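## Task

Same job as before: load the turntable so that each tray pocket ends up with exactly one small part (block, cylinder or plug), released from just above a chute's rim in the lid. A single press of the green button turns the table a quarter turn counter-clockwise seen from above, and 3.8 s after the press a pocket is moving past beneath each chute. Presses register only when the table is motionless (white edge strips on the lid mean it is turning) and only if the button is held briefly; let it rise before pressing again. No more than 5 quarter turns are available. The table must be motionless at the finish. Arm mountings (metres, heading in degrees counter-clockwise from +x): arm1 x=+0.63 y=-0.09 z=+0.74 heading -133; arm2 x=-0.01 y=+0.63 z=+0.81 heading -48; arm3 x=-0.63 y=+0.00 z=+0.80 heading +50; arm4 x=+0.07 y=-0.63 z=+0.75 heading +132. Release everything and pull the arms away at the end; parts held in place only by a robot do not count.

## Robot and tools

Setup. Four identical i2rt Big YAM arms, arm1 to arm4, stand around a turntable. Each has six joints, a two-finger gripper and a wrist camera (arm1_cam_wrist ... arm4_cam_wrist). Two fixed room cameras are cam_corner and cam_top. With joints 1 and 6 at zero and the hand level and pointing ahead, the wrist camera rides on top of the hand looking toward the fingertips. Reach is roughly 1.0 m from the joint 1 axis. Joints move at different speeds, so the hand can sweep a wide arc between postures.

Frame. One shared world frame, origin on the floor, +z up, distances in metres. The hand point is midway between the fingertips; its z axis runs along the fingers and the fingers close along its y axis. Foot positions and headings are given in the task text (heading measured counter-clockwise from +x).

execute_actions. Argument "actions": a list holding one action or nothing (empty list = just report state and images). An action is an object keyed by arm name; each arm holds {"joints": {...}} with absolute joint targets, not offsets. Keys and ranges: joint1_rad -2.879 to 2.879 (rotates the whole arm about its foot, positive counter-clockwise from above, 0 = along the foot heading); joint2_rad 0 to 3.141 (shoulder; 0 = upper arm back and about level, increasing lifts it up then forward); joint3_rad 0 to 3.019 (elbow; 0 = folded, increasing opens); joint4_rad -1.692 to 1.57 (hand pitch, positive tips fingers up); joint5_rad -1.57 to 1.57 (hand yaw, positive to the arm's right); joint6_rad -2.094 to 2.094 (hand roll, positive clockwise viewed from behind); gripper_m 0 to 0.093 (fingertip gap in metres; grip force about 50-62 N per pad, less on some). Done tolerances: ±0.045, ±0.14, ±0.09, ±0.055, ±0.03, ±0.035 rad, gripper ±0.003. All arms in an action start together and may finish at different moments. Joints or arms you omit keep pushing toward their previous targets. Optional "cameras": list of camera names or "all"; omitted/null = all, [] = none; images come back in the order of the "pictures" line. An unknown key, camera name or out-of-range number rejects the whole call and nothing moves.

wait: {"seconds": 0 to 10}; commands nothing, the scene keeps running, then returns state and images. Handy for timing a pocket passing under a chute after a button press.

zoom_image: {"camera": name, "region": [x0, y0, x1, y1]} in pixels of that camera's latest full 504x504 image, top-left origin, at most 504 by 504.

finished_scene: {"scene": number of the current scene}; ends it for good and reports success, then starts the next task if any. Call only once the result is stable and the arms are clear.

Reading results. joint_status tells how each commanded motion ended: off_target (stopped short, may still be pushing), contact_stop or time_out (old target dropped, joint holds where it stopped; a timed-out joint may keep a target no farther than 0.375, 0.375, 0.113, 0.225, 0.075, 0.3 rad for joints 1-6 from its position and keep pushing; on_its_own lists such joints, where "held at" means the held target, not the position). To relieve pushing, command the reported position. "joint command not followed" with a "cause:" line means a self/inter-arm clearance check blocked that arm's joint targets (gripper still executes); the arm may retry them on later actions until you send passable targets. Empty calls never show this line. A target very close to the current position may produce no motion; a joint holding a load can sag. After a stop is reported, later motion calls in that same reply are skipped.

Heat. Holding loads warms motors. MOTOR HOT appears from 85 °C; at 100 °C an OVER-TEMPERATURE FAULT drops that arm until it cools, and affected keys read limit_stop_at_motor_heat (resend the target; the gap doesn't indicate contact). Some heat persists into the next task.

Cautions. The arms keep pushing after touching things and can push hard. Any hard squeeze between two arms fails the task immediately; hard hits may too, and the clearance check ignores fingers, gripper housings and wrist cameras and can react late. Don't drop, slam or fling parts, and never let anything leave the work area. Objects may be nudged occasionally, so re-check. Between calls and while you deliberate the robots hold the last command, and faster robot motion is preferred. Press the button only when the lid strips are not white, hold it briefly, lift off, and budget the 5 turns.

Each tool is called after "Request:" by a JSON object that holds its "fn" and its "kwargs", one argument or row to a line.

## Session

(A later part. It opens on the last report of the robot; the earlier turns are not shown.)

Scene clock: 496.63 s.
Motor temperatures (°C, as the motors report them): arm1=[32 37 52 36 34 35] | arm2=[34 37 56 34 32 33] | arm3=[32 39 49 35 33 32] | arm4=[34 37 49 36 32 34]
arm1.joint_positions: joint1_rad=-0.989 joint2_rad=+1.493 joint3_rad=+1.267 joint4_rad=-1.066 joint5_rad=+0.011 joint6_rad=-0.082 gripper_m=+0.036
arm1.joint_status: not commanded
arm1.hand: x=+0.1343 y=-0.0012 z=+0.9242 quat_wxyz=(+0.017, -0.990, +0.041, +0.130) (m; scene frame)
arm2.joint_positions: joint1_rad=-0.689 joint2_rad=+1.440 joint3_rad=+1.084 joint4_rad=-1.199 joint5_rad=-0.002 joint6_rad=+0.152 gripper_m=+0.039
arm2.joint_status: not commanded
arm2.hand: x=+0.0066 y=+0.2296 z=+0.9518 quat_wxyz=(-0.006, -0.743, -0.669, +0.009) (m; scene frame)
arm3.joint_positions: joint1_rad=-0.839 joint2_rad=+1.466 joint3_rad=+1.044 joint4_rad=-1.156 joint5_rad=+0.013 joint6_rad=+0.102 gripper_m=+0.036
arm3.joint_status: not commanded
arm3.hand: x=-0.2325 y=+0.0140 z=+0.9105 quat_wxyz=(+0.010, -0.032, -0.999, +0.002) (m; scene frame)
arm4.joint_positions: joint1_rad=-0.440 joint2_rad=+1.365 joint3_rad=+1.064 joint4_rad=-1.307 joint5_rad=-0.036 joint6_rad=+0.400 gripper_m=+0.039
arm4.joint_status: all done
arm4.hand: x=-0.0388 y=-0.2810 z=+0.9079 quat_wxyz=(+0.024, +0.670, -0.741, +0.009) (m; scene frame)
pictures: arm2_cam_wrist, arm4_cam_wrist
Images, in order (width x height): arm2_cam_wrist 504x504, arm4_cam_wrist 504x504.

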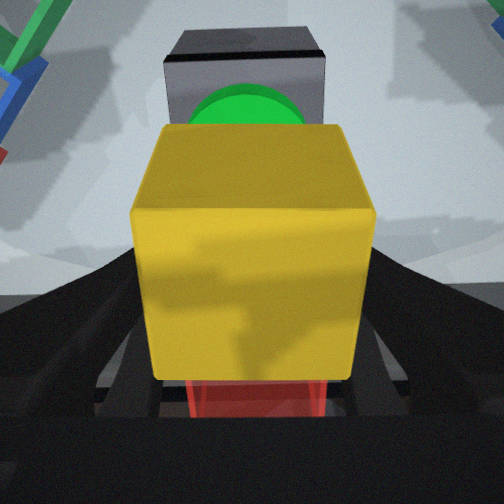

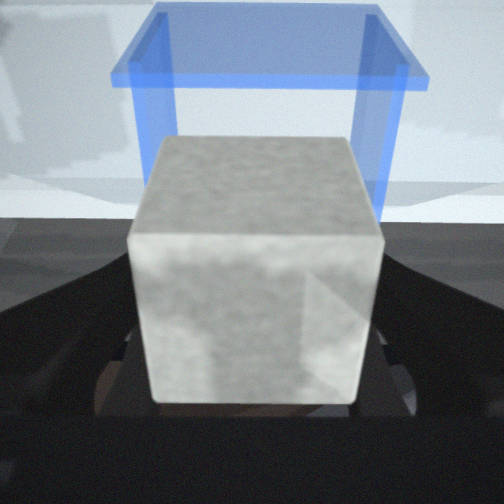

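Request:
{"fn": "execute_actions", "kwargs": {
  "actions": [
    {"arm2":{"joints":{"joint1_rad":-0.639,"joint2_rad":1.124,"joint4_rad":-1.3}}}
  ],
  "cameras": []
}}

Request:
{"fn": "execute_actions", "kwargs": {
  "actions": [
    {"arm2":{"joints":{"joint3_rad":0.719,"joint4_rad":-1.155}}}
  ],
  "cameras": ["arm2_cam_wrist"]
}}

Scene clock: 508.00 s.
Motor temperatures (°C, as the motors report them): arm1=[32 37 53 36 34 35] | arm2=[34 37 56 34 32 33] | arm3=[32 39 50 35 33 32] | arm4=[34 37 51 36 32 34]
arm1.joint_positions: joint1_rad=-0.989 joint2_rad=+1.493 joint3_rad=+1.267 joint4_rad=-1.066 joint5_rad=+0.011 joint6_rad=-0.082 gripper_m=+0.036
arm1.joint_status: not commanded
arm1.hand: x=+0.1343 y=-0.0012 z=+0.9242 quat_wxyz=(+0.017, -0.990, +0.041, +0.130) (m; scene frame)
arm2.joint_positions: joint1_rad=-0.638 joint2_rad=+1.121 joint3_rad=+1.089 joint4_rad=-1.291 joint5_rad=-0.002 joint6_rad=+0.152 gripper_m=+0.039
arm2.joint_status: all done
arm2.hand: x=+0.0237 y=+0.2725 z=+1.0664 quat_wxyz=(-0.098, -0.719, -0.683, +0.080) (m; scene frame)
arm3.joint_positions: joint1_rad=-0.839 joint2_rad=+1.466 joint3_rad=+1.044 joint4_rad=-1.156 joint5_rad=+0.013 joint6_rad=+0.102 gripper_m=+0.036
arm3.joint_status: not commanded
arm3.hand: x=-0.2325 y=+0.0140 z=+0.9105 quat_wxyz=(+0.010, -0.032, -0.999, +0.002) (m; scene frame)
arm4.joint_positions: joint1_rad=-0.440 joint2_rad=+1.365 joint3_rad=+1.064 joint4_rad=-1.307 joint5_rad=-0.036 joint6_rad=+0.400 gripper_m=+0.039
arm4.joint_status: not commanded
arm4.hand: x=-0.0388 y=-0.2810 z=+0.9079 quat_wxyz=(+0.024, +0.670, -0.741, +0.009) (m; scene frame)
pictures: none
No camera images: the call's "cameras" was empty. Leave "cameras" out to get every camera's image.

Scene clock: 509.13 s.
Motor temperatures (°C, as the motors report them): arm1=[32 37 53 36 34 35] | arm2=[34 36 56 34 32 33] | arm3=[32 39 50 35 33 32] | arm4=[34 37 51 36 32 34]
arm1.joint_positions: joint1_rad=-0.989 joint2_rad=+1.493 joint3_rad=+1.267 joint4_rad=-1.066 joint5_rad=+0.011 joint6_rad=-0.082 gripper_m=+0.036
arm1.joint_status: not commanded
arm1.hand: x=+0.1343 y=-0.0012 z=+0.9242 quat_wxyz=(+0.017, -0.990, +0.041, +0.130) (m; scene frame)
arm2.joint_positions: joint1_rad=-0.638 joint2_rad=+1.124 joint3_rad=+0.711 joint4_rad=-1.167 joint5_rad=-0.002 joint6_rad=+0.152 gripper_m=+0.039
arm2.joint_status: all done
arm2.hand: x=+0.0134 y=+0.3650 z=+0.9175 quat_wxyz=(+0.004, -0.726, -0.688, +0.001) (m; scene frame)
arm3.joint_positions: joint1_rad=-0.839 joint2_rad=+1.466 joint3_rad=+1.044 joint4_rad=-1.156 joint5_rad=+0.013 joint6_rad=+0.102 gripper_m=+0.036
arm3.joint_status: not commanded
arm3.hand: x=-0.2325 y=+0.0140 z=+0.9105 quat_wxyz=(+0.010, -0.032, -0.999, +0.002) (m; scene frame)
arm4.joint_positions: joint1_rad=-0.440 joint2_rad=+1.365 joint3_rad=+1.064 joint4_rad=-1.307 joint5_rad=-0.036 joint6_rad=+0.400 gripper_m=+0.039
arm4.joint_status: not commanded
arm4.hand: x=-0.0388 y=-0.2810 z=+0.9079 quat_wxyz=(+0.024, +0.670, -0.741, +0.009) (m; scene frame)
pictures: arm2_cam_wrist
Images, in order (width x height): arm2_cam_wrist 504x504.

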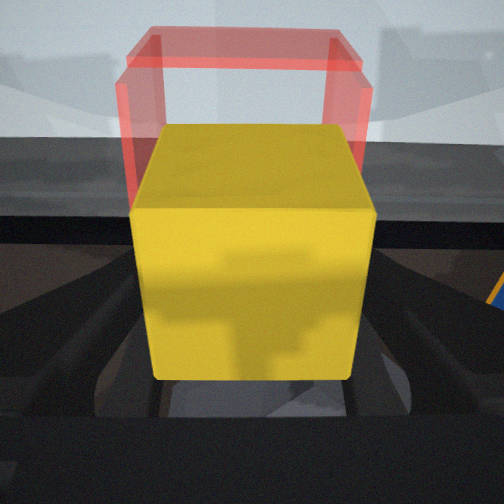

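Request:
{"fn": "execute_actions", "kwargs": {
  "actions": [
    {"arm2":{"joints":{"joint3_rad":1.13,"joint1_rad":-0.693,"joint4_rad":-1.21}}}
  ],
  "cameras": []
}}

Request:
{"fn": "execute_actions", "kwargs": {
  "actions": [
    {"arm2":{"joints":{"joint2_rad":1.44}}}
  ],
  "cameras": ["arm2_cam_wrist"]
}}

Scene clock: 516.87 s.
Motor temperatures (°C, as the motors report them): arm1=[32 37 53 36 34 35] | arm2=[34 36 55 34 32 33] | arm3=[32 39 50 35 33 32] | arm4=[34 37 52 36 32 34]
arm1.joint_positions: joint1_rad=-0.989 joint2_rad=+1.493 joint3_rad=+1.267 joint4_rad=-1.066 joint5_rad=+0.011 joint6_rad=-0.082 gripper_m=+0.036
arm1.joint_status: not commanded
arm1.hand: x=+0.1343 y=-0.0012 z=+0.9242 quat_wxyz=(+0.017, -0.990, +0.041, +0.130) (m; scene frame)
arm2.joint_positions: joint1_rad=-0.691 joint2_rad=+1.120 joint3_rad=+1.097 joint4_rad=-1.205 joint5_rad=-0.002 joint6_rad=+0.152 gripper_m=+0.039
arm2.joint_status: all done
arm2.hand: x=+0.0058 y=+0.2491 z=+1.0768 quat_wxyz=(-0.132, -0.732, -0.659, +0.112) (m; scene frame)
arm3.joint_positions: joint1_rad=-0.839 joint2_rad=+1.466 joint3_rad=+1.044 joint4_rad=-1.156 joint5_rad=+0.013 joint6_rad=+0.102 gripper_m=+0.036
arm3.joint_status: not commanded
arm3.hand: x=-0.2325 y=+0.0140 z=+0.9105 quat_wxyz=(+0.010, -0.032, -0.999, +0.002) (m; scene frame)
arm4.joint_positions: joint1_rad=-0.440 joint2_rad=+1.365 joint3_rad=+1.064 joint4_rad=-1.307 joint5_rad=-0.036 joint6_rad=+0.400 gripper_m=+0.039
arm4.joint_status: not commanded
arm4.hand: x=-0.0388 y=-0.2810 z=+0.9079 quat_wxyz=(+0.024, +0.670, -0.741, +0.009) (m; scene frame)
pictures: none
No camera images: the call's "cameras" was empty. Leave "cameras" out to get every camera's image.

Scene clock: 518.10 s.
Motor temperatures (°C, as the motors report them): arm1=[32 37 53 36 34 35] | arm2=[34 36 55 34 32 33] | arm3=[32 39 50 35 33 32] | arm4=[34 37 52 36 32 34]
arm1.joint_positions: joint1_rad=-0.989 joint2_rad=+1.493 joint3_rad=+1.267 joint4_rad=-1.066 joint5_rad=+0.011 joint6_rad=-0.082 gripper_m=+0.036
arm1.joint_status: not commanded
arm1.hand: x=+0.1343 y=-0.0012 z=+0.9242 quat_wxyz=(+0.017, -0.990, +0.041, +0.130) (m; scene frame)
arm2.joint_positions: joint1_rad=-0.691 joint2_rad=+1.445 joint3_rad=+1.097 joint4_rad=-1.205 joint5_rad=-0.002 joint6_rad=+0.152 gripper_m=+0.039
arm2.joint_status: all done
arm2.hand: x=+0.0059 y=+0.2259 z=+0.9551 quat_wxyz=(-0.007, -0.744, -0.669, +0.010) (m; scene frame)
arm3.joint_positions: joint1_rad=-0.839 joint2_rad=+1.466 joint3_rad=+1.044 joint4_rad=-1.156 joint5_rad=+0.013 joint6_rad=+0.102 gripper_m=+0.036
arm3.joint_status: not commanded
arm3.hand: x=-0.2325 y=+0.0140 z=+0.9105 quat_wxyz=(+0.010, -0.032, -0.999, +0.002) (m; scene frame)
arm4.joint_positions: joint1_rad=-0.440 joint2_rad=+1.365 joint3_rad=+1.064 joint4_rad=-1.307 joint5_rad=-0.036 joint6_rad=+0.400 gripper_m=+0.039
arm4.joint_status: not commanded
arm4.hand: x=-0.0388 y=-0.2810 z=+0.9079 quat_wxyz=(+0.024, +0.670, -0.741, +0.009) (m; scene frame)
pictures: arm2_cam_wrist
Images, in order (width x height): arm2_cam_wrist 504x504.

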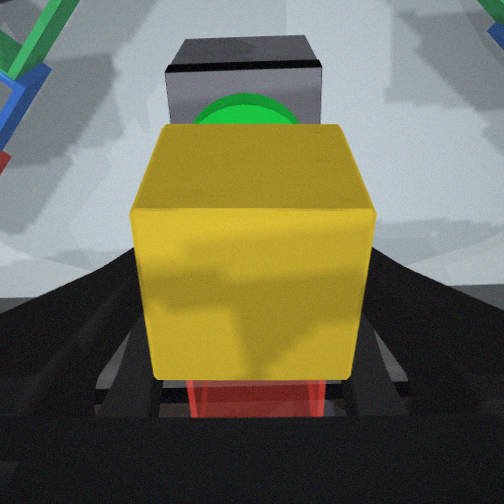

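Request:
{"fn": "execute_actions", "kwargs": {
  "actions": [
    {"arm2":{"joints":{"joint2_rad":1.514,"joint3_rad":0.988,"joint4_rad":-1.045}}}
  ],
  "cameras": []
}}

Request:
{"fn": "execute_actions", "kwargs": {
  "actions": [
    {"arm2":{"joints":{"joint1_rad":-0.639,"joint2_rad":1.124,"joint4_rad":-1.3}}}
  ],
  "cameras": []
}}

Request:
{"fn": "execute_actions", "kwargs": {
  "actions": [
    {"arm2":{"joints":{"joint3_rad":0.719,"joint4_rad":-1.155}}}
  ],
  "cameras": []
}}

Request:
{"fn": "wait", "kwargs": {
  "seconds": 0.65
}}

Request:
{"fn": "execute_actions", "kwargs": {
  "actions": [
    {"arm1":{"joints":{"gripper_m":0.062}},"arm2":{"joints":{"gripper_m":0.062}},"arm3":{"joints":{"gripper_m":0.062}},"arm4":{"joints":{"gripper_m":0.062}}}
  ],
  "cameras": ["cam_top"]
}}

Request:
{"fn": "wait", "kwargs": {
  "seconds": 1.0
}}

Scene clock: 527.37 s.
Motor temperatures (°C, as the motors report them): arm1=[32 38 53 36 34 35] | arm2=[34 36 55 34 32 33] | arm3=[32 39 50 35 33 32] | arm4=[34 37 52 36 32 34]
arm1.joint_positions: joint1_rad=-0.989 joint2_rad=+1.493 joint3_rad=+1.267 joint4_rad=-1.066 joint5_rad=+0.011 joint6_rad=-0.082 gripper_m=+0.036
arm1.joint_status: not commanded
arm1.hand: x=+0.1343 y=-0.0012 z=+0.9242 quat_wxyz=(+0.017, -0.990, +0.041, +0.130) (m; scene frame)
arm2.joint_positions: joint1_rad=-0.691 joint2_rad=+1.481 joint3_rad=+1.016 joint4_rad=-1.065 joint5_rad=-0.002 joint6_rad=+0.153 gripper_m=+0.039
arm2.joint_status: all done
arm2.hand: x=+0.0056 y=+0.2242 z=+0.9129 quat_wxyz=(-0.015, -0.744, -0.668, +0.016) (m; scene frame)
arm3.joint_positions: joint1_rad=-0.839 joint2_rad=+1.466 joint3_rad=+1.044 joint4_rad=-1.156 joint5_rad=+0.013 joint6_rad=+0.102 gripper_m=+0.036
arm3.joint_status: not commanded
arm3.hand: x=-0.2325 y=+0.0140 z=+0.9105 quat_wxyz=(+0.010, -0.032, -0.999, +0.002) (m; scene frame)
arm4.joint_positions: joint1_rad=-0.440 joint2_rad=+1.365 joint3_rad=+1.064 joint4_rad=-1.307 joint5_rad=-0.036 joint6_rad=+0.400 gripper_m=+0.039
arm4.joint_status: not commanded
arm4.hand: x=-0.0388 y=-0.2810 z=+0.9079 quat_wxyz=(+0.024, +0.670, -0.741, +0.009) (m; scene frame)
pictures: none
No camera images: the call's "cameras" was empty. Leave "cameras" out to get every camera's image.

Scene clock: 528.67 s.
Motor temperatures (°C, as the motors report them): arm1=[32 38 53 36 34 35] | arm2=[34 36 55 34 32 33] | arm3=[32 39 50 35 33 32] | arm4=[34 37 52 36 32 34]
arm1.joint_positions: joint1_rad=-0.989 joint2_rad=+1.493 joint3_rad=+1.267 joint4_rad=-1.066 joint5_rad=+0.011 joint6_rad=-0.082 gripper_m=+0.036
arm1.joint_status: not commanded
arm1.hand: x=+0.1343 y=-0.0012 z=+0.9242 quat_wxyz=(+0.017, -0.990, +0.041, +0.130) (m; scene frame)
arm2.joint_positions: joint1_rad=-0.638 joint2_rad=+1.119 joint3_rad=+0.979 joint4_rad=-1.290 joint5_rad=-0.001 joint6_rad=+0.153 gripper_m=+0.039
arm2.joint_status: all done
arm2.hand: x=+0.0203 y=+0.3024 z=+1.0198 quat_wxyz=(-0.055, -0.724, -0.686, +0.047) (m; scene frame)
arm3.joint_positions: joint1_rad=-0.839 joint2_rad=+1.466 joint3_rad=+1.044 joint4_rad=-1.156 joint5_rad=+0.013 joint6_rad=+0.102 gripper_m=+0.036
arm3.joint_status: not commanded
arm3.hand: x=-0.2325 y=+0.0140 z=+0.9105 quat_wxyz=(+0.010, -0.032, -0.999, +0.002) (m; scene frame)
arm4.joint_positions: joint1_rad=-0.440 joint2_rad=+1.365 joint3_rad=+1.064 joint4_rad=-1.307 joint5_rad=-0.036 joint6_rad=+0.400 gripper_m=+0.039
arm4.joint_status: not commanded
arm4.hand: x=-0.0388 y=-0.2810 z=+0.9079 quat_wxyz=(+0.024, +0.670, -0.741, +0.009) (m; scene frame)
pictures: none
No camera images: the call's "cameras" was empty. Leave "cameras" out to get every camera's image.

Scene clock: 529.70 s.
Motor temperatures (°C, as the motors report them): arm1=[32 38 53 36 34 35] | arm2=[34 36 55 34 32 33] | arm3=[32 39 50 35 33 32] | arm4=[34 37 52 36 32 34]
arm1.joint_positions: joint1_rad=-0.989 joint2_rad=+1.493 joint3_rad=+1.267 joint4_rad=-1.066 joint5_rad=+0.011 joint6_rad=-0.082 gripper_m=+0.036
arm1.joint_status: not commanded
arm1.hand: x=+0.1343 y=-0.0012 z=+0.9242 quat_wxyz=(+0.017, -0.990, +0.041, +0.130) (m; scene frame)
arm2.joint_positions: joint1_rad=-0.638 joint2_rad=+1.122 joint3_rad=+0.709 joint4_rad=-1.168 joint5_rad=-0.001 joint6_rad=+0.153 gripper_m=+0.039
arm2.joint_status: all done
arm2.hand: x=+0.0132 y=+0.3658 z=+0.9174 quat_wxyz=(+0.005, -0.726, -0.688, +0.001) (m; scene frame)
arm3.joint_positions: joint1_rad=-0.839 joint2_rad=+1.466 joint3_rad=+1.044 joint4_rad=-1.156 joint5_rad=+0.013 joint6_rad=+0.102 gripper_m=+0.036
arm3.joint_status: not commanded
arm3.hand: x=-0.2325 y=+0.0140 z=+0.9105 quat_wxyz=(+0.010, -0.032, -0.999, +0.002) (m; scene frame)
arm4.joint_positions: joint1_rad=-0.440 joint2_rad=+1.365 joint3_rad=+1.064 joint4_rad=-1.307 joint5_rad=-0.036 joint6_rad=+0.400 gripper_m=+0.039
arm4.joint_status: not commanded
arm4.hand: x=-0.0388 y=-0.2810 z=+0.9079 quat_wxyz=(+0.024, +0.670, -0.741, +0.009) (m; scene frame)
pictures: none
No camera images: the call's "cameras" was empty. Leave "cameras" out to get every camera's image.

Scene clock: 530.37 s.
Motor temperatures (°C, as the motors report them): arm1=[32 38 53 36 34 35] | arm2=[34 36 55 34 32 33] | arm3=[32 39 50 35 33 32] | arm4=[34 37 52 36 32 34]
arm1.joint_positions: joint1_rad=-0.989 joint2_rad=+1.493 joint3_rad=+1.267 joint4_rad=-1.066 joint5_rad=+0.011 joint6_rad=-0.082 gripper_m=+0.036
arm1.joint_status: not commanded
arm1.hand: x=+0.1343 y=-0.0012 z=+0.9242 quat_wxyz=(+0.017, -0.990, +0.041, +0.130) (m; scene frame)
arm2.joint_positions: joint1_rad=-0.638 joint2_rad=+1.122 joint3_rad=+0.709 joint4_rad=-1.168 joint5_rad=-0.001 joint6_rad=+0.153 gripper_m=+0.039
arm2.joint_status: all done
arm2.hand: x=+0.0132 y=+0.3658 z=+0.9174 quat_wxyz=(+0.005, -0.726, -0.688, +0.001) (m; scene frame)
arm3.joint_positions: joint1_rad=-0.839 joint2_rad=+1.466 joint3_rad=+1.044 joint4_rad=-1.156 joint5_rad=+0.013 joint6_rad=+0.102 gripper_m=+0.036
arm3.joint_status: not commanded
arm3.hand: x=-0.2325 y=+0.0140 z=+0.9105 quat_wxyz=(+0.010, -0.032, -0.999, +0.002) (m; scene frame)
arm4.joint_positions: joint1_rad=-0.440 joint2_rad=+1.365 joint3_rad=+1.064 joint4_rad=-1.307 joint5_rad=-0.036 joint6_rad=+0.400 gripper_m=+0.039
arm4.joint_status: not commanded
arm4.hand: x=-0.0388 y=-0.2810 z=+0.9079 quat_wxyz=(+0.024, +0.670, -0.741, +0.009) (m; scene frame)
wait: 0.67 s; at rest by 0.27 s
pictures: arm1_cam_wrist, arm2_cam_wrist, arm3_cam_wrist, arm4_cam_wrist, cam_corner, cam_top
Images, in order (width x height): arm1_cam_wrist 504x504, arm2_cam_wrist 504x504, arm3_cam_wrist 504x504, arm4_cam_wrist 504x504, cam_corner 504x504, cam_top 504x504.

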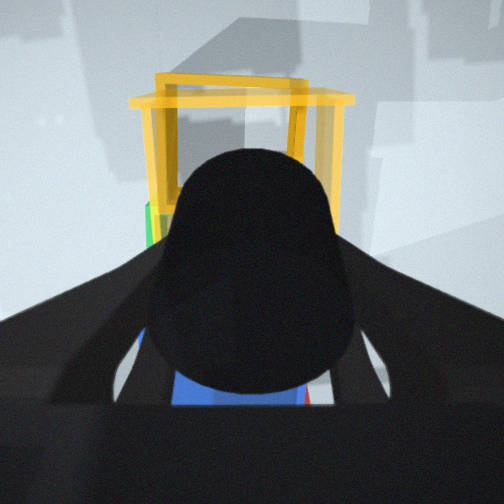

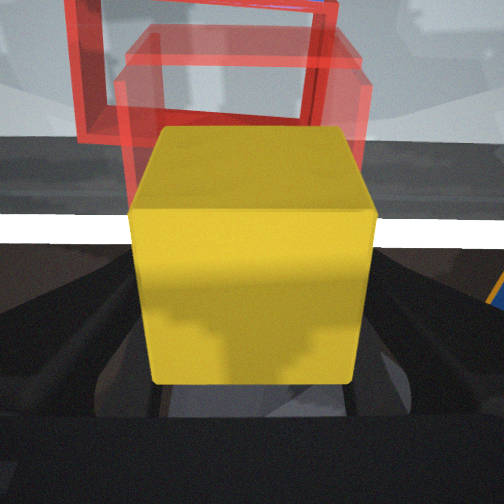

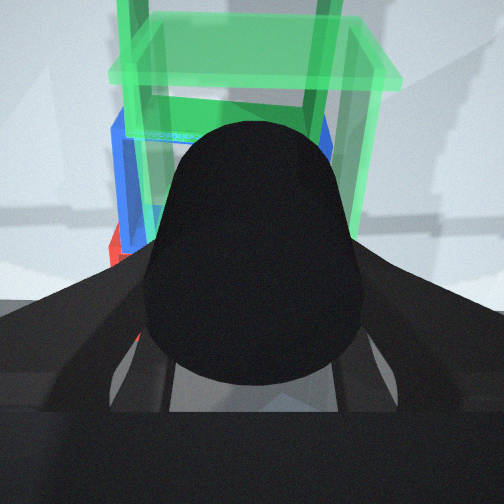

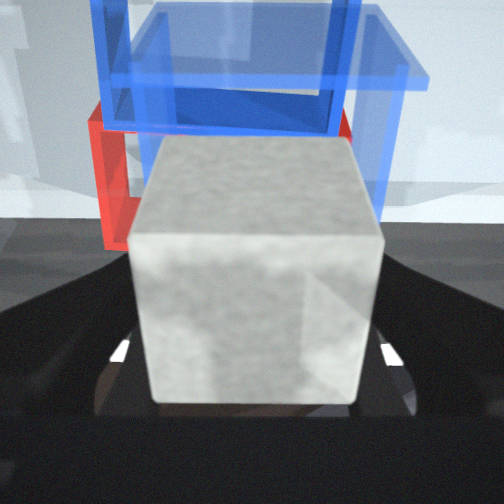

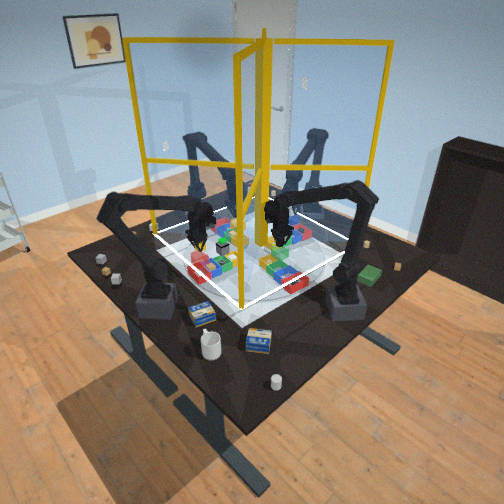

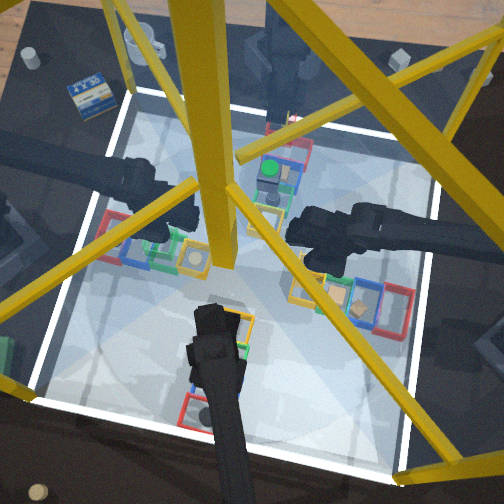

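Scene clock: 530.90 s.
Motor temperatures (°C, as the motors report them): arm1=[32 38 53 36 34 35] | arm2=[34 36 55 34 32 33] | arm3=[32 39 50 35 33 32] | arm4=[34 37 52 36 32 34]
arm1.joint_positions: joint1_rad=-0.989 joint2_rad=+1.493 joint3_rad=+1.267 joint4_rad=-1.066 joint5_rad=+0.011 joint6_rad=-0.082 gripper_m=+0.062
arm1.joint_status: all done
arm1.hand: x=+0.1343 y=-0.0012 z=+0.9242 quat_wxyz=(+0.017, -0.990, +0.041, +0.130) (m; scene frame)
arm2.joint_positions: joint1_rad=-0.638 joint2_rad=+1.122 joint3_rad=+0.709 joint4_rad=-1.168 joint5_rad=-0.001 joint6_rad=+0.153 gripper_m=+0.062
arm2.joint_status: all done
arm2.hand: x=+0.0132 y=+0.3658 z=+0.9174 quat_wxyz=(+0.005, -0.726, -0.688, +0.001) (m; scene frame)
arm3.joint_positions: joint1_rad=-0.839 joint2_rad=+1.466 joint3_rad=+1.044 joint4_rad=-1.156 joint5_rad=+0.013 joint6_rad=+0.102 gripper_m=+0.062
arm3.joint_status: all done
arm3.hand: x=-0.2325 y=+0.0140 z=+0.9105 quat_wxyz=(+0.010, -0.032, -0.999, +0.002) (m; scene frame)
arm4.joint_positions: joint1_rad=-0.440 joint2_rad=+1.365 joint3_rad=+1.066 joint4_rad=-1.307 joint5_rad=-0.036 joint6_rad=+0.400 gripper_m=+0.062
arm4.joint_status: all done
arm4.hand: x=-0.0390 y=-0.2804 z=+0.9085 quat_wxyz=(+0.024, +0.671, -0.741, +0.008) (m; scene frame)
pictures: cam_top
Images, in order (width x height): cam_top 504x504.

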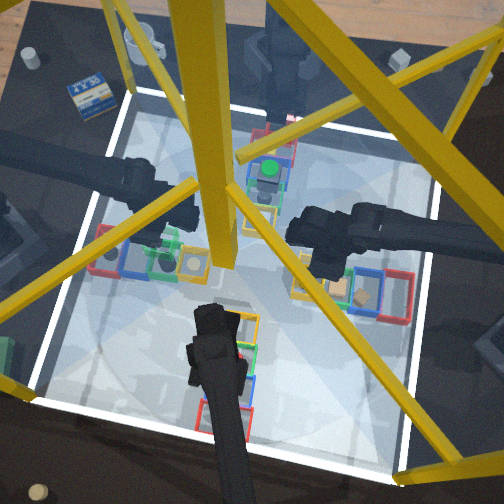

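Scene clock: 531.90 s.
Motor temperatures (°C, as the motors report them): arm1=[32 38 53 36 34 35] | arm2=[34 36 55 34 32 33] | arm3=[32 39 50 35 33 32] | arm4=[34 37 52 36 32 34]
arm1.joint_positions: joint1_rad=-0.989 joint2_rad=+1.493 joint3_rad=+1.267 joint4_rad=-1.066 joint5_rad=+0.011 joint6_rad=-0.082 gripper_m=+0.062
arm1.joint_status: all done
arm1.hand: x=+0.1343 y=-0.0012 z=+0.9242 quat_wxyz=(+0.017, -0.990, +0.041, +0.130) (m; scene frame)
arm2.joint_positions: joint1_rad=-0.638 joint2_rad=+1.122 joint3_rad=+0.709 joint4_rad=-1.168 joint5_rad=-0.001 joint6_rad=+0.153 gripper_m=+0.062
arm2.joint_status: all done
arm2.hand: x=+0.0132 y=+0.3658 z=+0.9174 quat_wxyz=(+0.005, -0.726, -0.688, +0.001) (m; scene frame)
arm3.joint_positions: joint1_rad=-0.839 joint2_rad=+1.466 joint3_rad=+1.044 joint4_rad=-1.156 joint5_rad=+0.013 joint6_rad=+0.102 gripper_m=+0.062
arm3.joint_status: all done
arm3.hand: x=-0.2325 y=+0.0140 z=+0.9105 quat_wxyz=(+0.010, -0.032, -0.999, +0.002) (m; scene frame)
arm4.joint_positions: joint1_rad=-0.440 joint2_rad=+1.365 joint3_rad=+1.066 joint4_rad=-1.307 joint5_rad=-0.036 joint6_rad=+0.400 gripper_m=+0.062
arm4.joint_status: all done
arm4.hand: x=-0.0390 y=-0.2804 z=+0.9085 quat_wxyz=(+0.024, +0.671, -0.741, +0.008) (m; scene frame)
wait: 1.00 s; at rest by 0.27 s
pictures: arm1_cam_wrist, arm2_cam_wrist, arm3_cam_wrist, arm4_cam_wrist, cam_corner, cam_top
Images, in order (width x height): arm1_cam_wrist 504x504, arm2_cam_wrist 504x504, arm3_cam_wrist 504x504, arm4_cam_wrist 504x504, cam_corner 504x504, cam_top 504x504.

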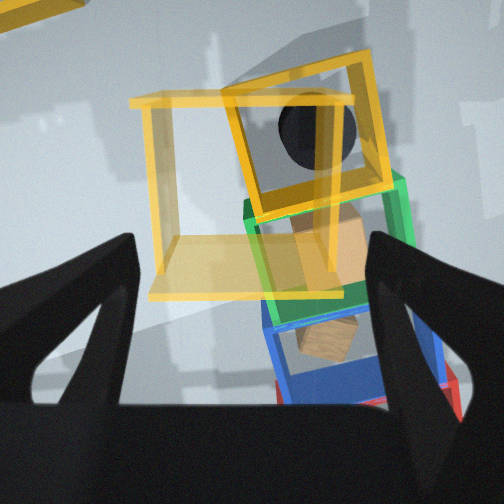

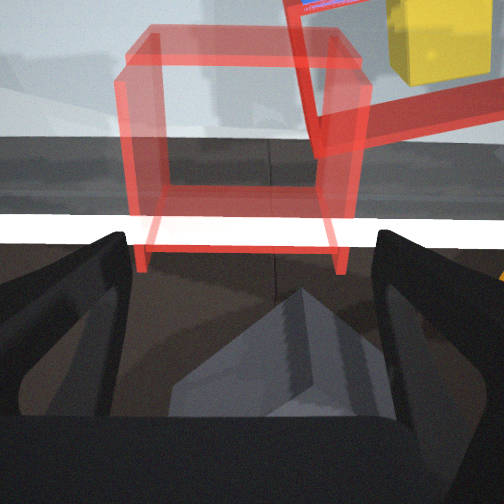

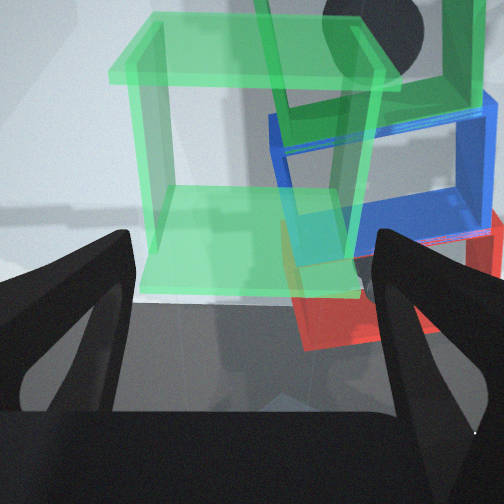

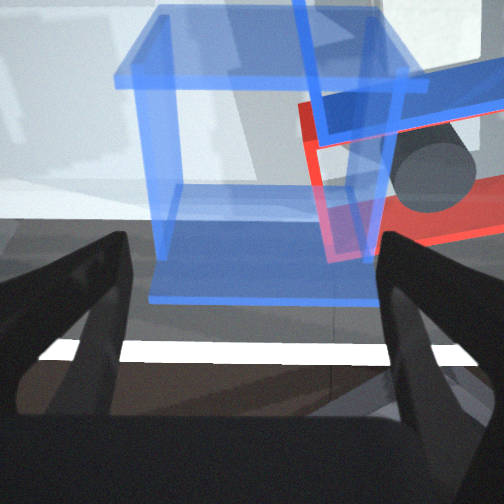

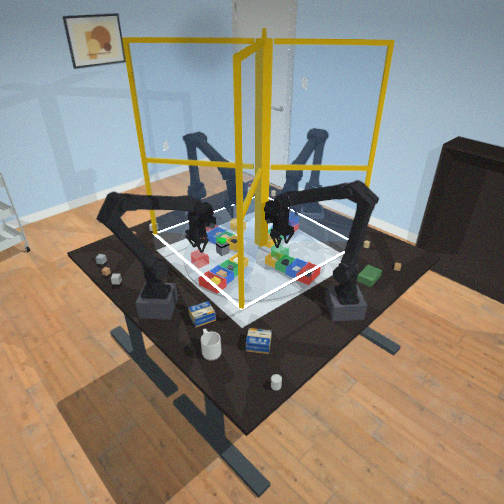

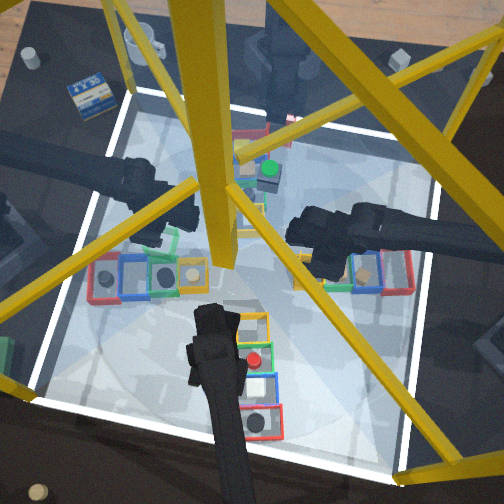

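Request:
{"fn": "execute_actions", "kwargs": {
  "actions": [
    {"arm1":{"joints":{"joint2_rad":0.78,"joint4_rad":-1.5,"gripper_m":0.08}},"arm4":{"joints":{"joint2_rad":0.85,"gripper_m":0.08,"joint5_rad":0.0}},"arm2":{"joints":{"joint2_rad":1.0,"joint3_rad":1.14,"joint4_rad":-1.5,"gripper_m":0.08}},"arm3":{"joints":{"joint2_rad":0.8,"joint4_rad":-1.4}}}
  ],
  "cameras": []
}}

Request:
{"fn": "execute_actions", "kwargs": {
  "actions": [
    {"arm1":{"joints":{"joint1_rad":0.62,"joint3_rad":0.8,"joint6_rad":0.0}},"arm4":{"joints":{"joint1_rad":0.95,"joint6_rad":0.0}},"arm2":{"joints":{"joint1_rad":0.993,"joint6_rad":0.0}}}
  ],
  "cameras": []
}}

Request:
{"fn": "execute_actions", "kwargs": {
  "actions": [
    {"arm1":{"joints":{"joint2_rad":1.56,"joint3_rad":1.18,"joint4_rad":-1.14}},"arm4":{"joints":{"joint2_rad":1.29,"joint3_rad":1.0,"joint4_rad":-1.26}},"arm2":{"joints":{"joint2_rad":1.2,"joint3_rad":0.72,"joint4_rad":-1.08}}}
  ],
  "cameras": ["arm1_cam_wrist","arm2_cam_wrist","arm4_cam_wrist","cam_top"]
}}

Scene clock: 569.30 s.
Motor temperatures (°C, as the motors report them): arm1=[32 38 53 36 34 35] | arm2=[34 35 54 34 32 33] | arm3=[32 39 50 35 33 32] | arm4=[34 37 54 36 32 34]
arm1.joint_positions: joint1_rad=-0.989 joint2_rad=+0.773 joint3_rad=+1.276 joint4_rad=-1.484 joint5_rad=+0.011 joint6_rad=-0.082 gripper_m=+0.080
arm1.joint_status: all done
arm1.hand: x=+0.3586 y=-0.0361 z=+1.1595 quat_wxyz=(+0.036, -0.958, +0.041, +0.281) (m; scene frame)
arm2.joint_positions: joint1_rad=-0.638 joint2_rad=+0.993 joint3_rad=+1.105 joint4_rad=-1.489 joint5_rad=-0.001 joint6_rad=+0.153 gripper_m=+0.080
arm2.joint_status: all done
arm2.hand: x=+0.0179 y=+0.3340 z=+1.1019 quat_wxyz=(-0.076, -0.722, -0.685, +0.064) (m; scene frame)
arm3.joint_positions: joint1_rad=-0.839 joint2_rad=+0.790 joint3_rad=+1.050 joint4_rad=-1.386 joint5_rad=+0.013 joint6_rad=+0.102 gripper_m=+0.062
arm3.joint_status: all done
arm3.hand: x=-0.3479 y=+0.0074 z=+1.1235 quat_wxyz=(-0.214, -0.034, -0.976, -0.014) (m; scene frame)
arm4.joint_positions: joint1_rad=-0.440 joint2_rad=+0.842 joint3_rad=+1.082 joint4_rad=-1.304 joint5_rad=-0.004 joint6_rad=+0.400 gripper_m=+0.080
arm4.joint_status: all done
arm4.hand: x=-0.0170 y=-0.3327 z=+1.0852 quat_wxyz=(-0.103, +0.650, -0.718, -0.227) (m; scene frame)
pictures: none
No camera images: the call's "cameras" was empty. Leave "cameras" out to get every camera's image.

Scene clock: 571.10 s.
Motor temperatures (°C, as the motors report them): arm1=[32 38 53 36 34 35] | arm2=[34 35 54 34 32 33] | arm3=[32 39 50 35 33 32] | arm4=[34 37 54 36 32 34]
arm1.joint_positions: joint1_rad=+0.616 joint2_rad=+0.780 joint3_rad=+0.811 joint4_rad=-1.484 joint5_rad=+0.009 joint6_rad=-0.008 gripper_m=+0.080
arm1.joint_status: all done
arm1.hand: x=+0.5982 y=-0.2931 z=+0.9552 quat_wxyz=(-0.044, -0.747, -0.662, +0.046) (m; scene frame)
arm2.joint_positions: joint1_rad=+0.991 joint2_rad=+0.998 joint3_rad=+1.105 joint4_rad=-1.489 joint5_rad=-0.002 joint6_rad=+0.009 gripper_m=+0.080
arm2.joint_status: all done
arm2.hand: x=+0.2847 y=+0.6782 z=+1.0967 quat_wxyz=(-0.090, +0.074, -0.993, -0.007) (m; scene frame)
arm3.joint_positions: joint1_rad=-0.839 joint2_rad=+0.790 joint3_rad=+1.050 joint4_rad=-1.386 joint5_rad=+0.013 joint6_rad=+0.102 gripper_m=+0.062
arm3.joint_status: not commanded
arm3.hand: x=-0.3479 y=+0.0074 z=+1.1235 quat_wxyz=(-0.214, -0.034, -0.976, -0.014) (m; scene frame)
arm4.joint_positions: joint1_rad=+0.942 joint2_rad=+0.844 joint3_rad=+1.082 joint4_rad=-1.304 joint5_rad=-0.001 joint6_rad=+0.014 gripper_m=+0.080
arm4.joint_status: all done
arm4.hand: x=-0.2340 y=-0.6635 z=+1.0855 quat_wxyz=(+0.017, +0.967, +0.047, -0.249) (m; scene frame)
pictures: none
No camera images: the call's "cameras" was empty. Leave "cameras" out to get every camera's image.

Scene clock: 572.60 s.
Motor temperatures (°C, as the motors report them): arm1=[32 38 53 36 34 35] | arm2=[34 35 54 34 32 33] | arm3=[32 39 50 35 33 32] | arm4=[34 37 53 36 32 34]
arm1.joint_positions: joint1_rad=+0.616 joint2_rad=+1.564 joint3_rad=+1.158 joint4_rad=-1.151 joint5_rad=+0.009 joint6_rad=-0.008 gripper_m=+0.080
arm1.joint_status: all done
arm1.hand: x=+0.5701 y=-0.5226 z=+0.8571 quat_wxyz=(-0.009, -0.748, -0.663, +0.007) (m; scene frame)
arm2.joint_positions: joint1_rad=+0.991 joint2_rad=+1.204 joint3_rad=+0.716 joint4_rad=-1.093 joint5_rad=-0.002 joint6_rad=+0.009 gripper_m=+0.080
arm2.joint_status: all done
arm2.hand: x=+0.2678 y=+0.6748 z=+0.8954 quat_wxyz=(+0.009, +0.074, -0.997, +0.001) (m; scene frame)
arm3.joint_positions: joint1_rad=-0.839 joint2_rad=+0.790 joint3_rad=+1.050 joint4_rad=-1.386 joint5_rad=+0.013 joint6_rad=+0.102 gripper_m=+0.062
arm3.joint_status: not commanded
arm3.hand: x=-0.3479 y=+0.0074 z=+1.1235 quat_wxyz=(-0.214, -0.034, -0.976, -0.014) (m; scene frame)
arm4.joint_positions: joint1_rad=+0.942 joint2_rad=+1.305 joint3_rad=+0.998 joint4_rad=-1.270 joint5_rad=-0.001 joint6_rad=+0.014 gripper_m=+0.080
arm4.joint_status: all done
arm4.hand: x=-0.2733 y=-0.6681 z=+0.9043 quat_wxyz=(+0.001, +0.999, +0.048, +0.003) (m; scene frame)
pictures: arm1_cam_wrist, arm2_cam_wrist, arm4_cam_wrist, cam_top
Images, in order (width x height): arm1_cam_wrist 504x504, arm2_cam_wrist 504x504, arm4_cam_wrist 504x504, cam_top 504x504.

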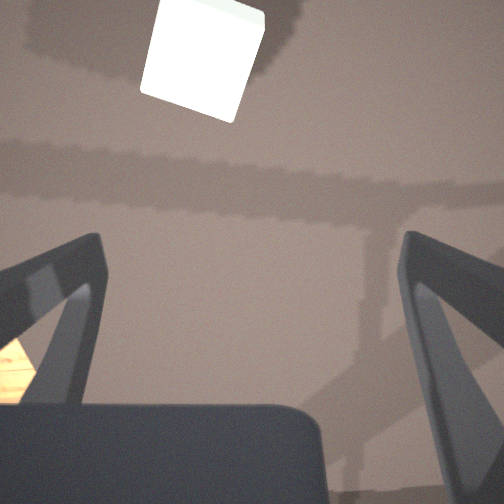

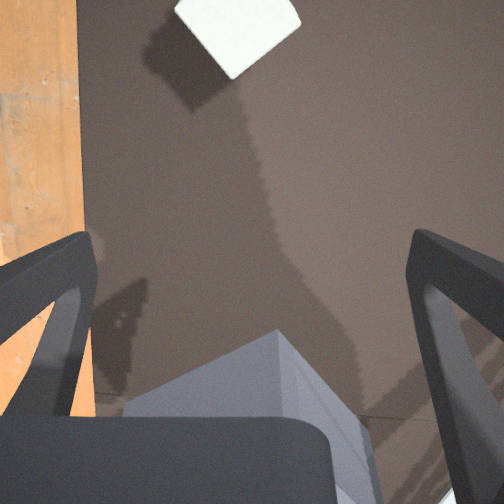

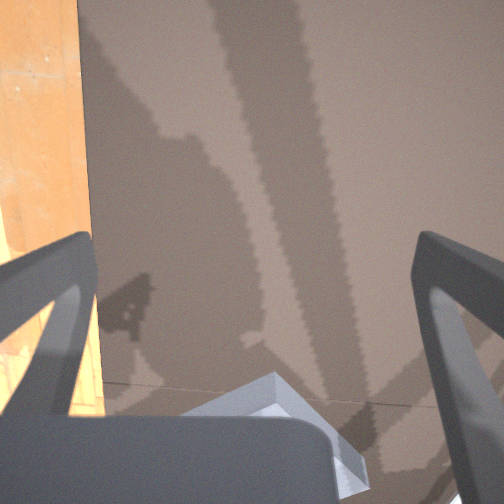

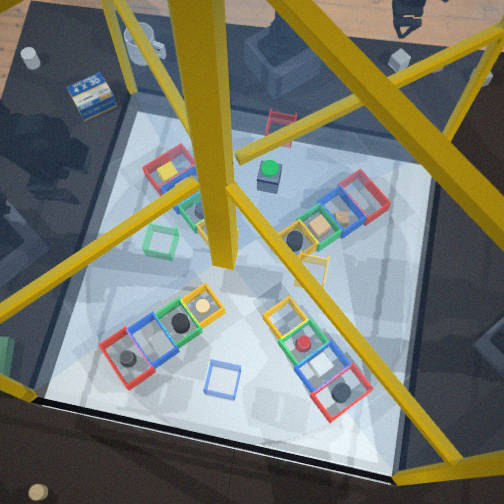

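Request:
{"fn": "execute_actions", "kwargs": {
  "actions": [
    {"arm1":{"joints":{"joint1_rad":0.652,"joint2_rad":1.70,"joint3_rad":1.15,"joint4_rad":-0.99,"joint6_rad":0.38}},"arm4":{"joints":{"joint1_rad":0.70}},"arm2":{"joints":{"joint2_rad":1.48,"joint3_rad":0.618,"joint4_rad":-0.685,"joint6_rad":-0.73}}}
  ],
  "cameras": ["arm1_cam_wrist","arm2_cam_wrist","arm4_cam_wrist"]
}}

Scene clock: 599.50 s.
Motor temperatures (°C, as the motors report them): arm1=[32 38 52 36 34 35] | arm2=[34 35 53 34 32 33] | arm3=[32 38 51 35 33 32] | arm4=[34 37 49 36 32 34]
arm1.joint_positions: joint1_rad=+0.650 joint2_rad=+1.697 joint3_rad=+1.158 joint4_rad=-1.006 joint5_rad=+0.009 joint6_rad=+0.372 gripper_m=+0.080
arm1.joint_status: all done
arm1.hand: x=+0.5832 y=-0.5543 z=+0.8004 quat_wxyz=(-0.015, -0.851, -0.525, +0.008) (m; scene frame)
arm2.joint_positions: joint1_rad=+0.991 joint2_rad=+1.484 joint3_rad=+0.613 joint4_rad=-0.697 joint5_rad=-0.002 joint6_rad=-0.719 gripper_m=+0.080
arm2.joint_status: all done
arm2.hand: x=+0.2859 y=+0.6773 z=+0.7875 quat_wxyz=(+0.003, +0.424, -0.906, +0.000) (m; scene frame)
arm3.joint_positions: joint1_rad=-0.839 joint2_rad=+0.790 joint3_rad=+1.050 joint4_rad=-1.386 joint5_rad=+0.013 joint6_rad=+0.102 gripper_m=+0.062
arm3.joint_status: not commanded
arm3.hand: x=-0.3479 y=+0.0074 z=+1.1235 quat_wxyz=(-0.214, -0.034, -0.976, -0.014) (m; scene frame)
arm4.joint_positions: joint1_rad=+0.696 joint2_rad=+1.305 joint3_rad=+0.998 joint4_rad=-1.270 joint5_rad=-0.001 joint6_rad=+0.014 gripper_m=+0.080
arm4.joint_status: all done
arm4.hand: x=-0.2722 y=-0.5821 z=+0.9042 quat_wxyz=(+0.001, +0.997, -0.074, +0.003) (m; scene frame)
pictures: arm1_cam_wrist, arm2_cam_wrist, arm4_cam_wrist
Images, in order (width x height): arm1_cam_wrist 504x504, arm2_cam_wrist 504x504, arm4_cam_wrist 504x504.

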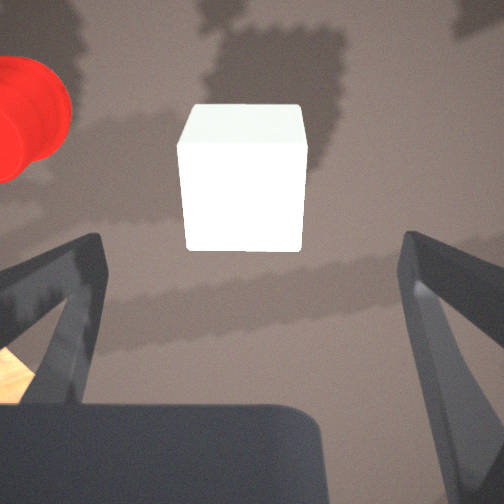

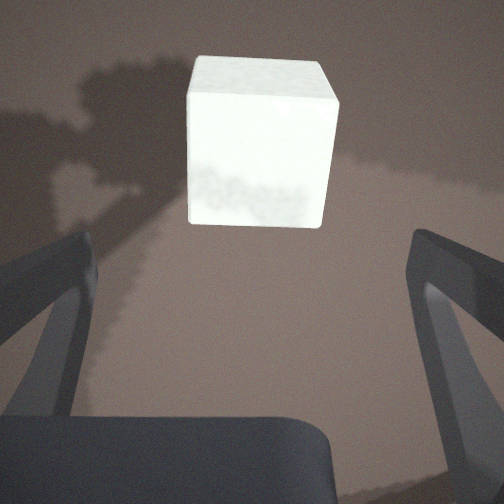

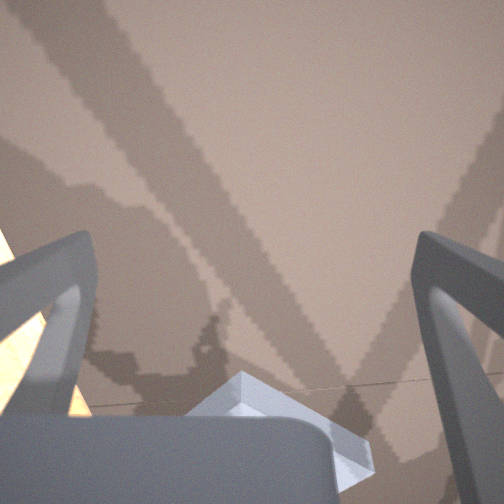

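Request:
{"fn": "execute_actions", "kwargs": {
  "actions": [
    {"arm1":{"joints":{"joint1_rad":0.672,"joint2_rad":1.76,"joint3_rad":1.10,"joint4_rad":-0.90,"gripper_m":0.064}},"arm2":{"joints":{"joint2_rad":1.66,"joint3_rad":0.578,"joint4_rad":-0.47}},"arm4":{"joints":{"joint1_rad":0.45}}}
  ],
  "cameras": ["arm1_cam_wrist","arm2_cam_wrist","arm4_cam_wrist","cam_corner"]
}}

Request:
{"fn": "zoom_image", "kwargs": {
  "camera": "cam_corner",
  "region": [300,180,460,300]
}}

Scene clock: 620.03 s.
Motor temperatures (°C, as the motors report them): arm1=[32 38 49 36 34 35] | arm2=[34 36 51 34 32 33] | arm3=[32 37 52 35 33 32] | arm4=[34 37 48 36 32 34]
arm1.joint_positions: joint1_rad=+0.667 joint2_rad=+1.742 joint3_rad=+1.109 joint4_rad=-0.917 joint5_rad=+0.009 joint6_rad=+0.372 gripper_m=+0.064
arm1.joint_status: all done
arm1.hand: x=+0.5917 y=-0.5511 z=+0.7653 quat_wxyz=(-0.014, -0.847, -0.532, +0.007) (m; scene frame)
arm2.joint_positions: joint1_rad=+0.991 joint2_rad=+1.663 joint3_rad=+0.577 joint4_rad=-0.482 joint5_rad=-0.002 joint6_rad=-0.720 gripper_m=+0.080
arm2.joint_status: all done
arm2.hand: x=+0.2853 y=+0.6770 z=+0.7293 quat_wxyz=(+0.003, +0.425, -0.905, +0.000) (m; scene frame)
arm3.joint_positions: joint1_rad=-0.839 joint2_rad=+0.790 joint3_rad=+1.050 joint4_rad=-1.386 joint5_rad=+0.013 joint6_rad=+0.102 gripper_m=+0.062
arm3.joint_status: not commanded
arm3.hand: x=-0.3479 y=+0.0074 z=+1.1235 quat_wxyz=(-0.214, -0.034, -0.976, -0.014) (m; scene frame)
arm4.joint_positions: joint1_rad=+0.446 joint2_rad=+1.305 joint3_rad=+0.998 joint4_rad=-1.270 joint5_rad=-0.001 joint6_rad=+0.013 gripper_m=+0.080
arm4.joint_status: all done
arm4.hand: x=-0.2496 y=-0.4978 z=+0.9040 quat_wxyz=(+0.002, +0.980, -0.198, +0.003) (m; scene frame)
pictures: arm1_cam_wrist, arm2_cam_wrist, arm4_cam_wrist, cam_corner
Images, in order (width x height): arm1_cam_wrist 504x504, arm2_cam_wrist 504x504, arm4_cam_wrist 504x504, cam_corner 504x504.

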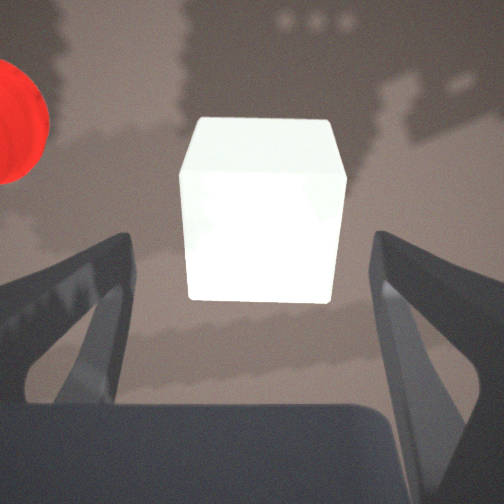

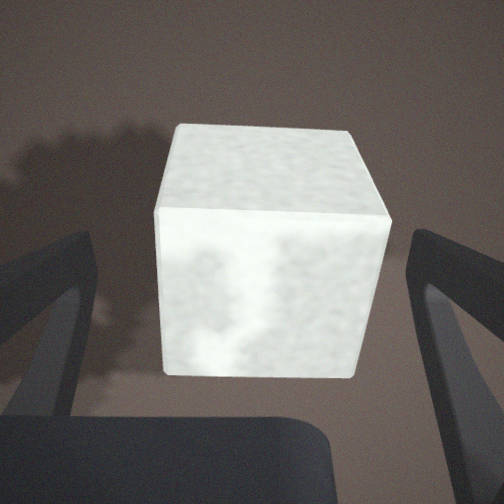

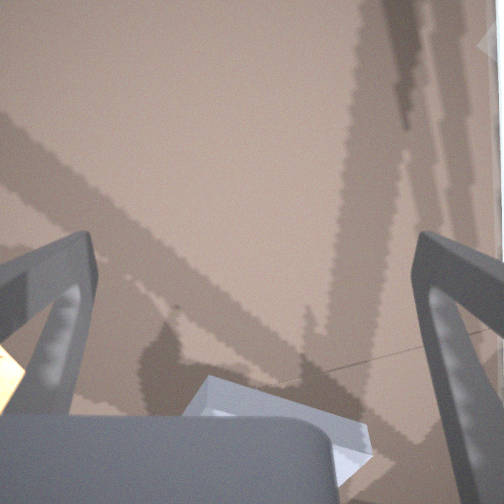

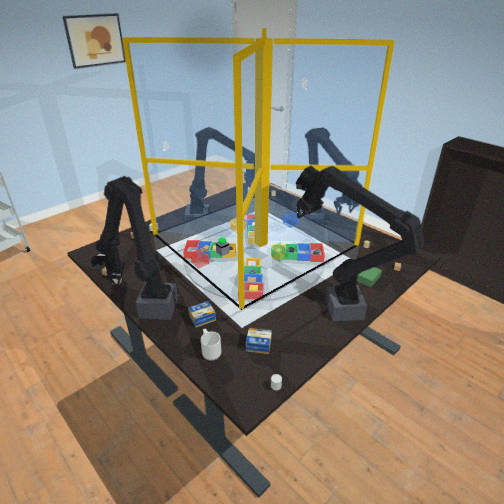

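Region (300, 180, 460, 300) of cam_corner's 504x504 image, scaled by 3.150, with more detail than that image has; it fills the top 378 rows of this view, and the rest is white.

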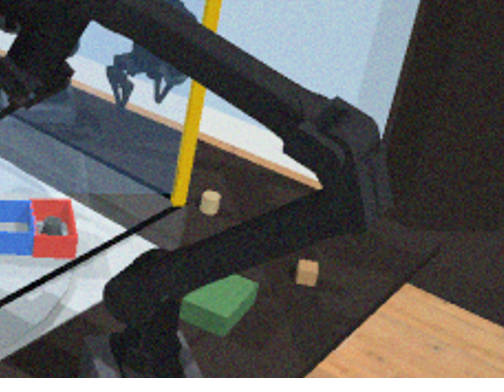

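Request:
{"fn": "execute_actions", "kwargs": {
  "actions": [
    {"arm1":{"joints":{"joint2_rad":1.79,"joint3_rad":1.066,"joint4_rad":-0.83}},"arm2":{"joints":{"gripper_m":0.03}},"arm4":{"joints":{"joint1_rad":0.90}}}
  ],
  "cameras": ["arm1_cam_wrist"]
}}

Request:
{"fn": "execute_actions", "kwargs": {
  "actions": [
    {"arm2":{"joints":{"joint2_rad":1.0,"joint3_rad":1.14}},"arm4":{"joints":{"joint2_rad":1.55,"joint3_rad":1.29,"joint4_rad":-1.27}}}
  ],
  "cameras": ["arm1_cam_wrist","arm2_cam_wrist","arm4_cam_wrist"]
}}

Scene clock: 646.23 s.
Motor temperatures (°C, as the motors report them): arm1=[32 38 48 36 34 35] | arm2=[34 36 49 34 32 33] | arm3=[32 37 52 35 33 32] | arm4=[34 37 48 36 32 34]
arm1.joint_positions: joint1_rad=+0.667 joint2_rad=+1.766 joint3_rad=+1.077 joint4_rad=-0.846 joint5_rad=+0.009 joint6_rad=+0.372 gripper_m=+0.064
arm1.joint_status: all done
arm1.hand: x=+0.5921 y=-0.5501 z=+0.7450 quat_wxyz=(-0.019, -0.847, -0.532, +0.011) (m; scene frame)
arm2.joint_positions: joint1_rad=+0.991 joint2_rad=+1.663 joint3_rad=+0.577 joint4_rad=-0.482 joint5_rad=-0.002 joint6_rad=-0.720 gripper_m=+0.039
arm2.joint_status: gripper_m off_target (ended at +0.039, target +0.030)
arm2.hand: x=+0.2854 y=+0.6770 z=+0.7293 quat_wxyz=(+0.003, +0.425, -0.905, +0.000) (m; scene frame)
arm3.joint_positions: joint1_rad=-0.839 joint2_rad=+0.790 joint3_rad=+1.050 joint4_rad=-1.386 joint5_rad=+0.013 joint6_rad=+0.102 gripper_m=+0.062
arm3.joint_status: not commanded
arm3.hand: x=-0.3479 y=+0.0074 z=+1.1235 quat_wxyz=(-0.214, -0.034, -0.976, -0.014) (m; scene frame)
arm4.joint_positions: joint1_rad=+0.898 joint2_rad=+1.305 joint3_rad=+0.998 joint4_rad=-1.270 joint5_rad=-0.001 joint6_rad=+0.013 gripper_m=+0.080
arm4.joint_status: all done
arm4.hand: x=-0.2747 y=-0.6528 z=+0.9043 quat_wxyz=(+0.001, +1.000, +0.027, +0.003) (m; scene frame)
pictures: arm1_cam_wrist
Images, in order (width x height): arm1_cam_wrist 504x504.

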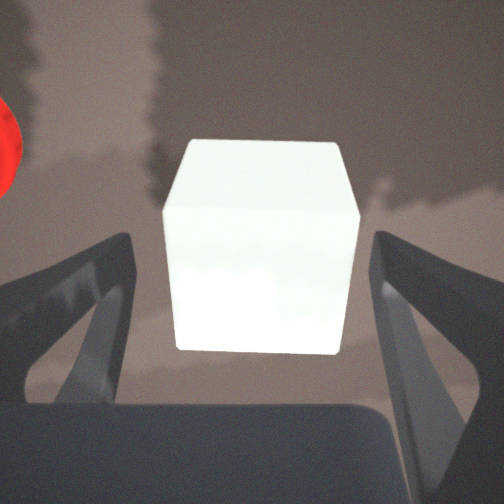

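Scene clock: 647.87 s.
Motor temperatures (°C, as the motors report them): arm1=[32 38 48 36 34 35] | arm2=[34 36 50 34 32 33] | arm3=[32 37 52 35 33 32] | arm4=[34 37 49 36 32 34]
arm1.joint_positions: joint1_rad=+0.667 joint2_rad=+1.766 joint3_rad=+1.077 joint4_rad=-0.846 joint5_rad=+0.009 joint6_rad=+0.372 gripper_m=+0.064
arm1.joint_status: not commanded
arm1.hand: x=+0.5921 y=-0.5501 z=+0.7450 quat_wxyz=(-0.019, -0.847, -0.532, +0.011) (m; scene frame)
arm2.joint_positions: joint1_rad=+0.991 joint2_rad=+1.005 joint3_rad=+1.136 joint4_rad=-0.470 joint5_rad=-0.002 joint6_rad=-0.721 gripper_m=+0.039
arm2.joint_status: all done
arm2.hand: x=+0.4709 y=+0.7084 z=+1.2649 quat_wxyz=(-0.551, +0.350, -0.740, +0.160) (m; scene frame)
arm3.joint_positions: joint1_rad=-0.839 joint2_rad=+0.790 joint3_rad=+1.050 joint4_rad=-1.386 joint5_rad=+0.013 joint6_rad=+0.102 gripper_m=+0.062
arm3.joint_status: not commanded
arm3.hand: x=-0.3479 y=+0.0074 z=+1.1235 quat_wxyz=(-0.214, -0.034, -0.976, -0.014) (m; scene frame)
arm4.joint_positions: joint1_rad=+0.898 joint2_rad=+1.556 joint3_rad=+1.233 joint4_rad=-1.271 joint5_rad=-0.001 joint6_rad=+0.013 gripper_m=+0.080
arm4.joint_status: all done
arm4.hand: x=-0.3646 y=-0.6589 z=+0.8951 quat_wxyz=(+0.001, +1.000, +0.027, +0.011) (m; scene frame)
pictures: arm1_cam_wrist, arm2_cam_wrist, arm4_cam_wrist
Images, in order (width x height): arm1_cam_wrist 504x504, arm2_cam_wrist 504x504, arm4_cam_wrist 504x504.

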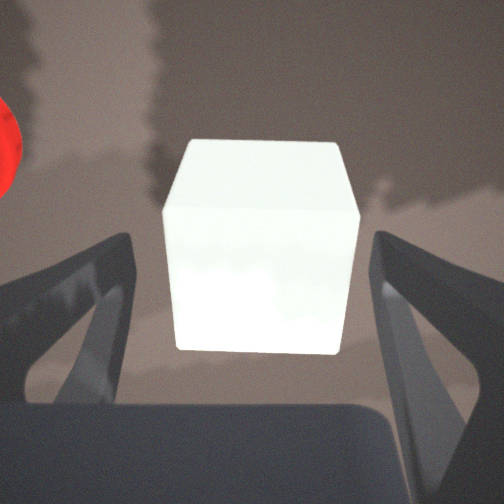

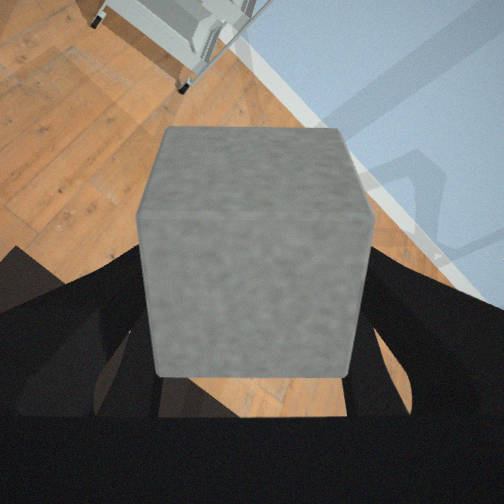

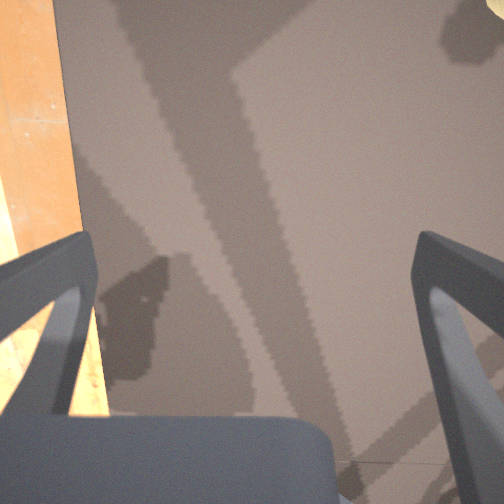

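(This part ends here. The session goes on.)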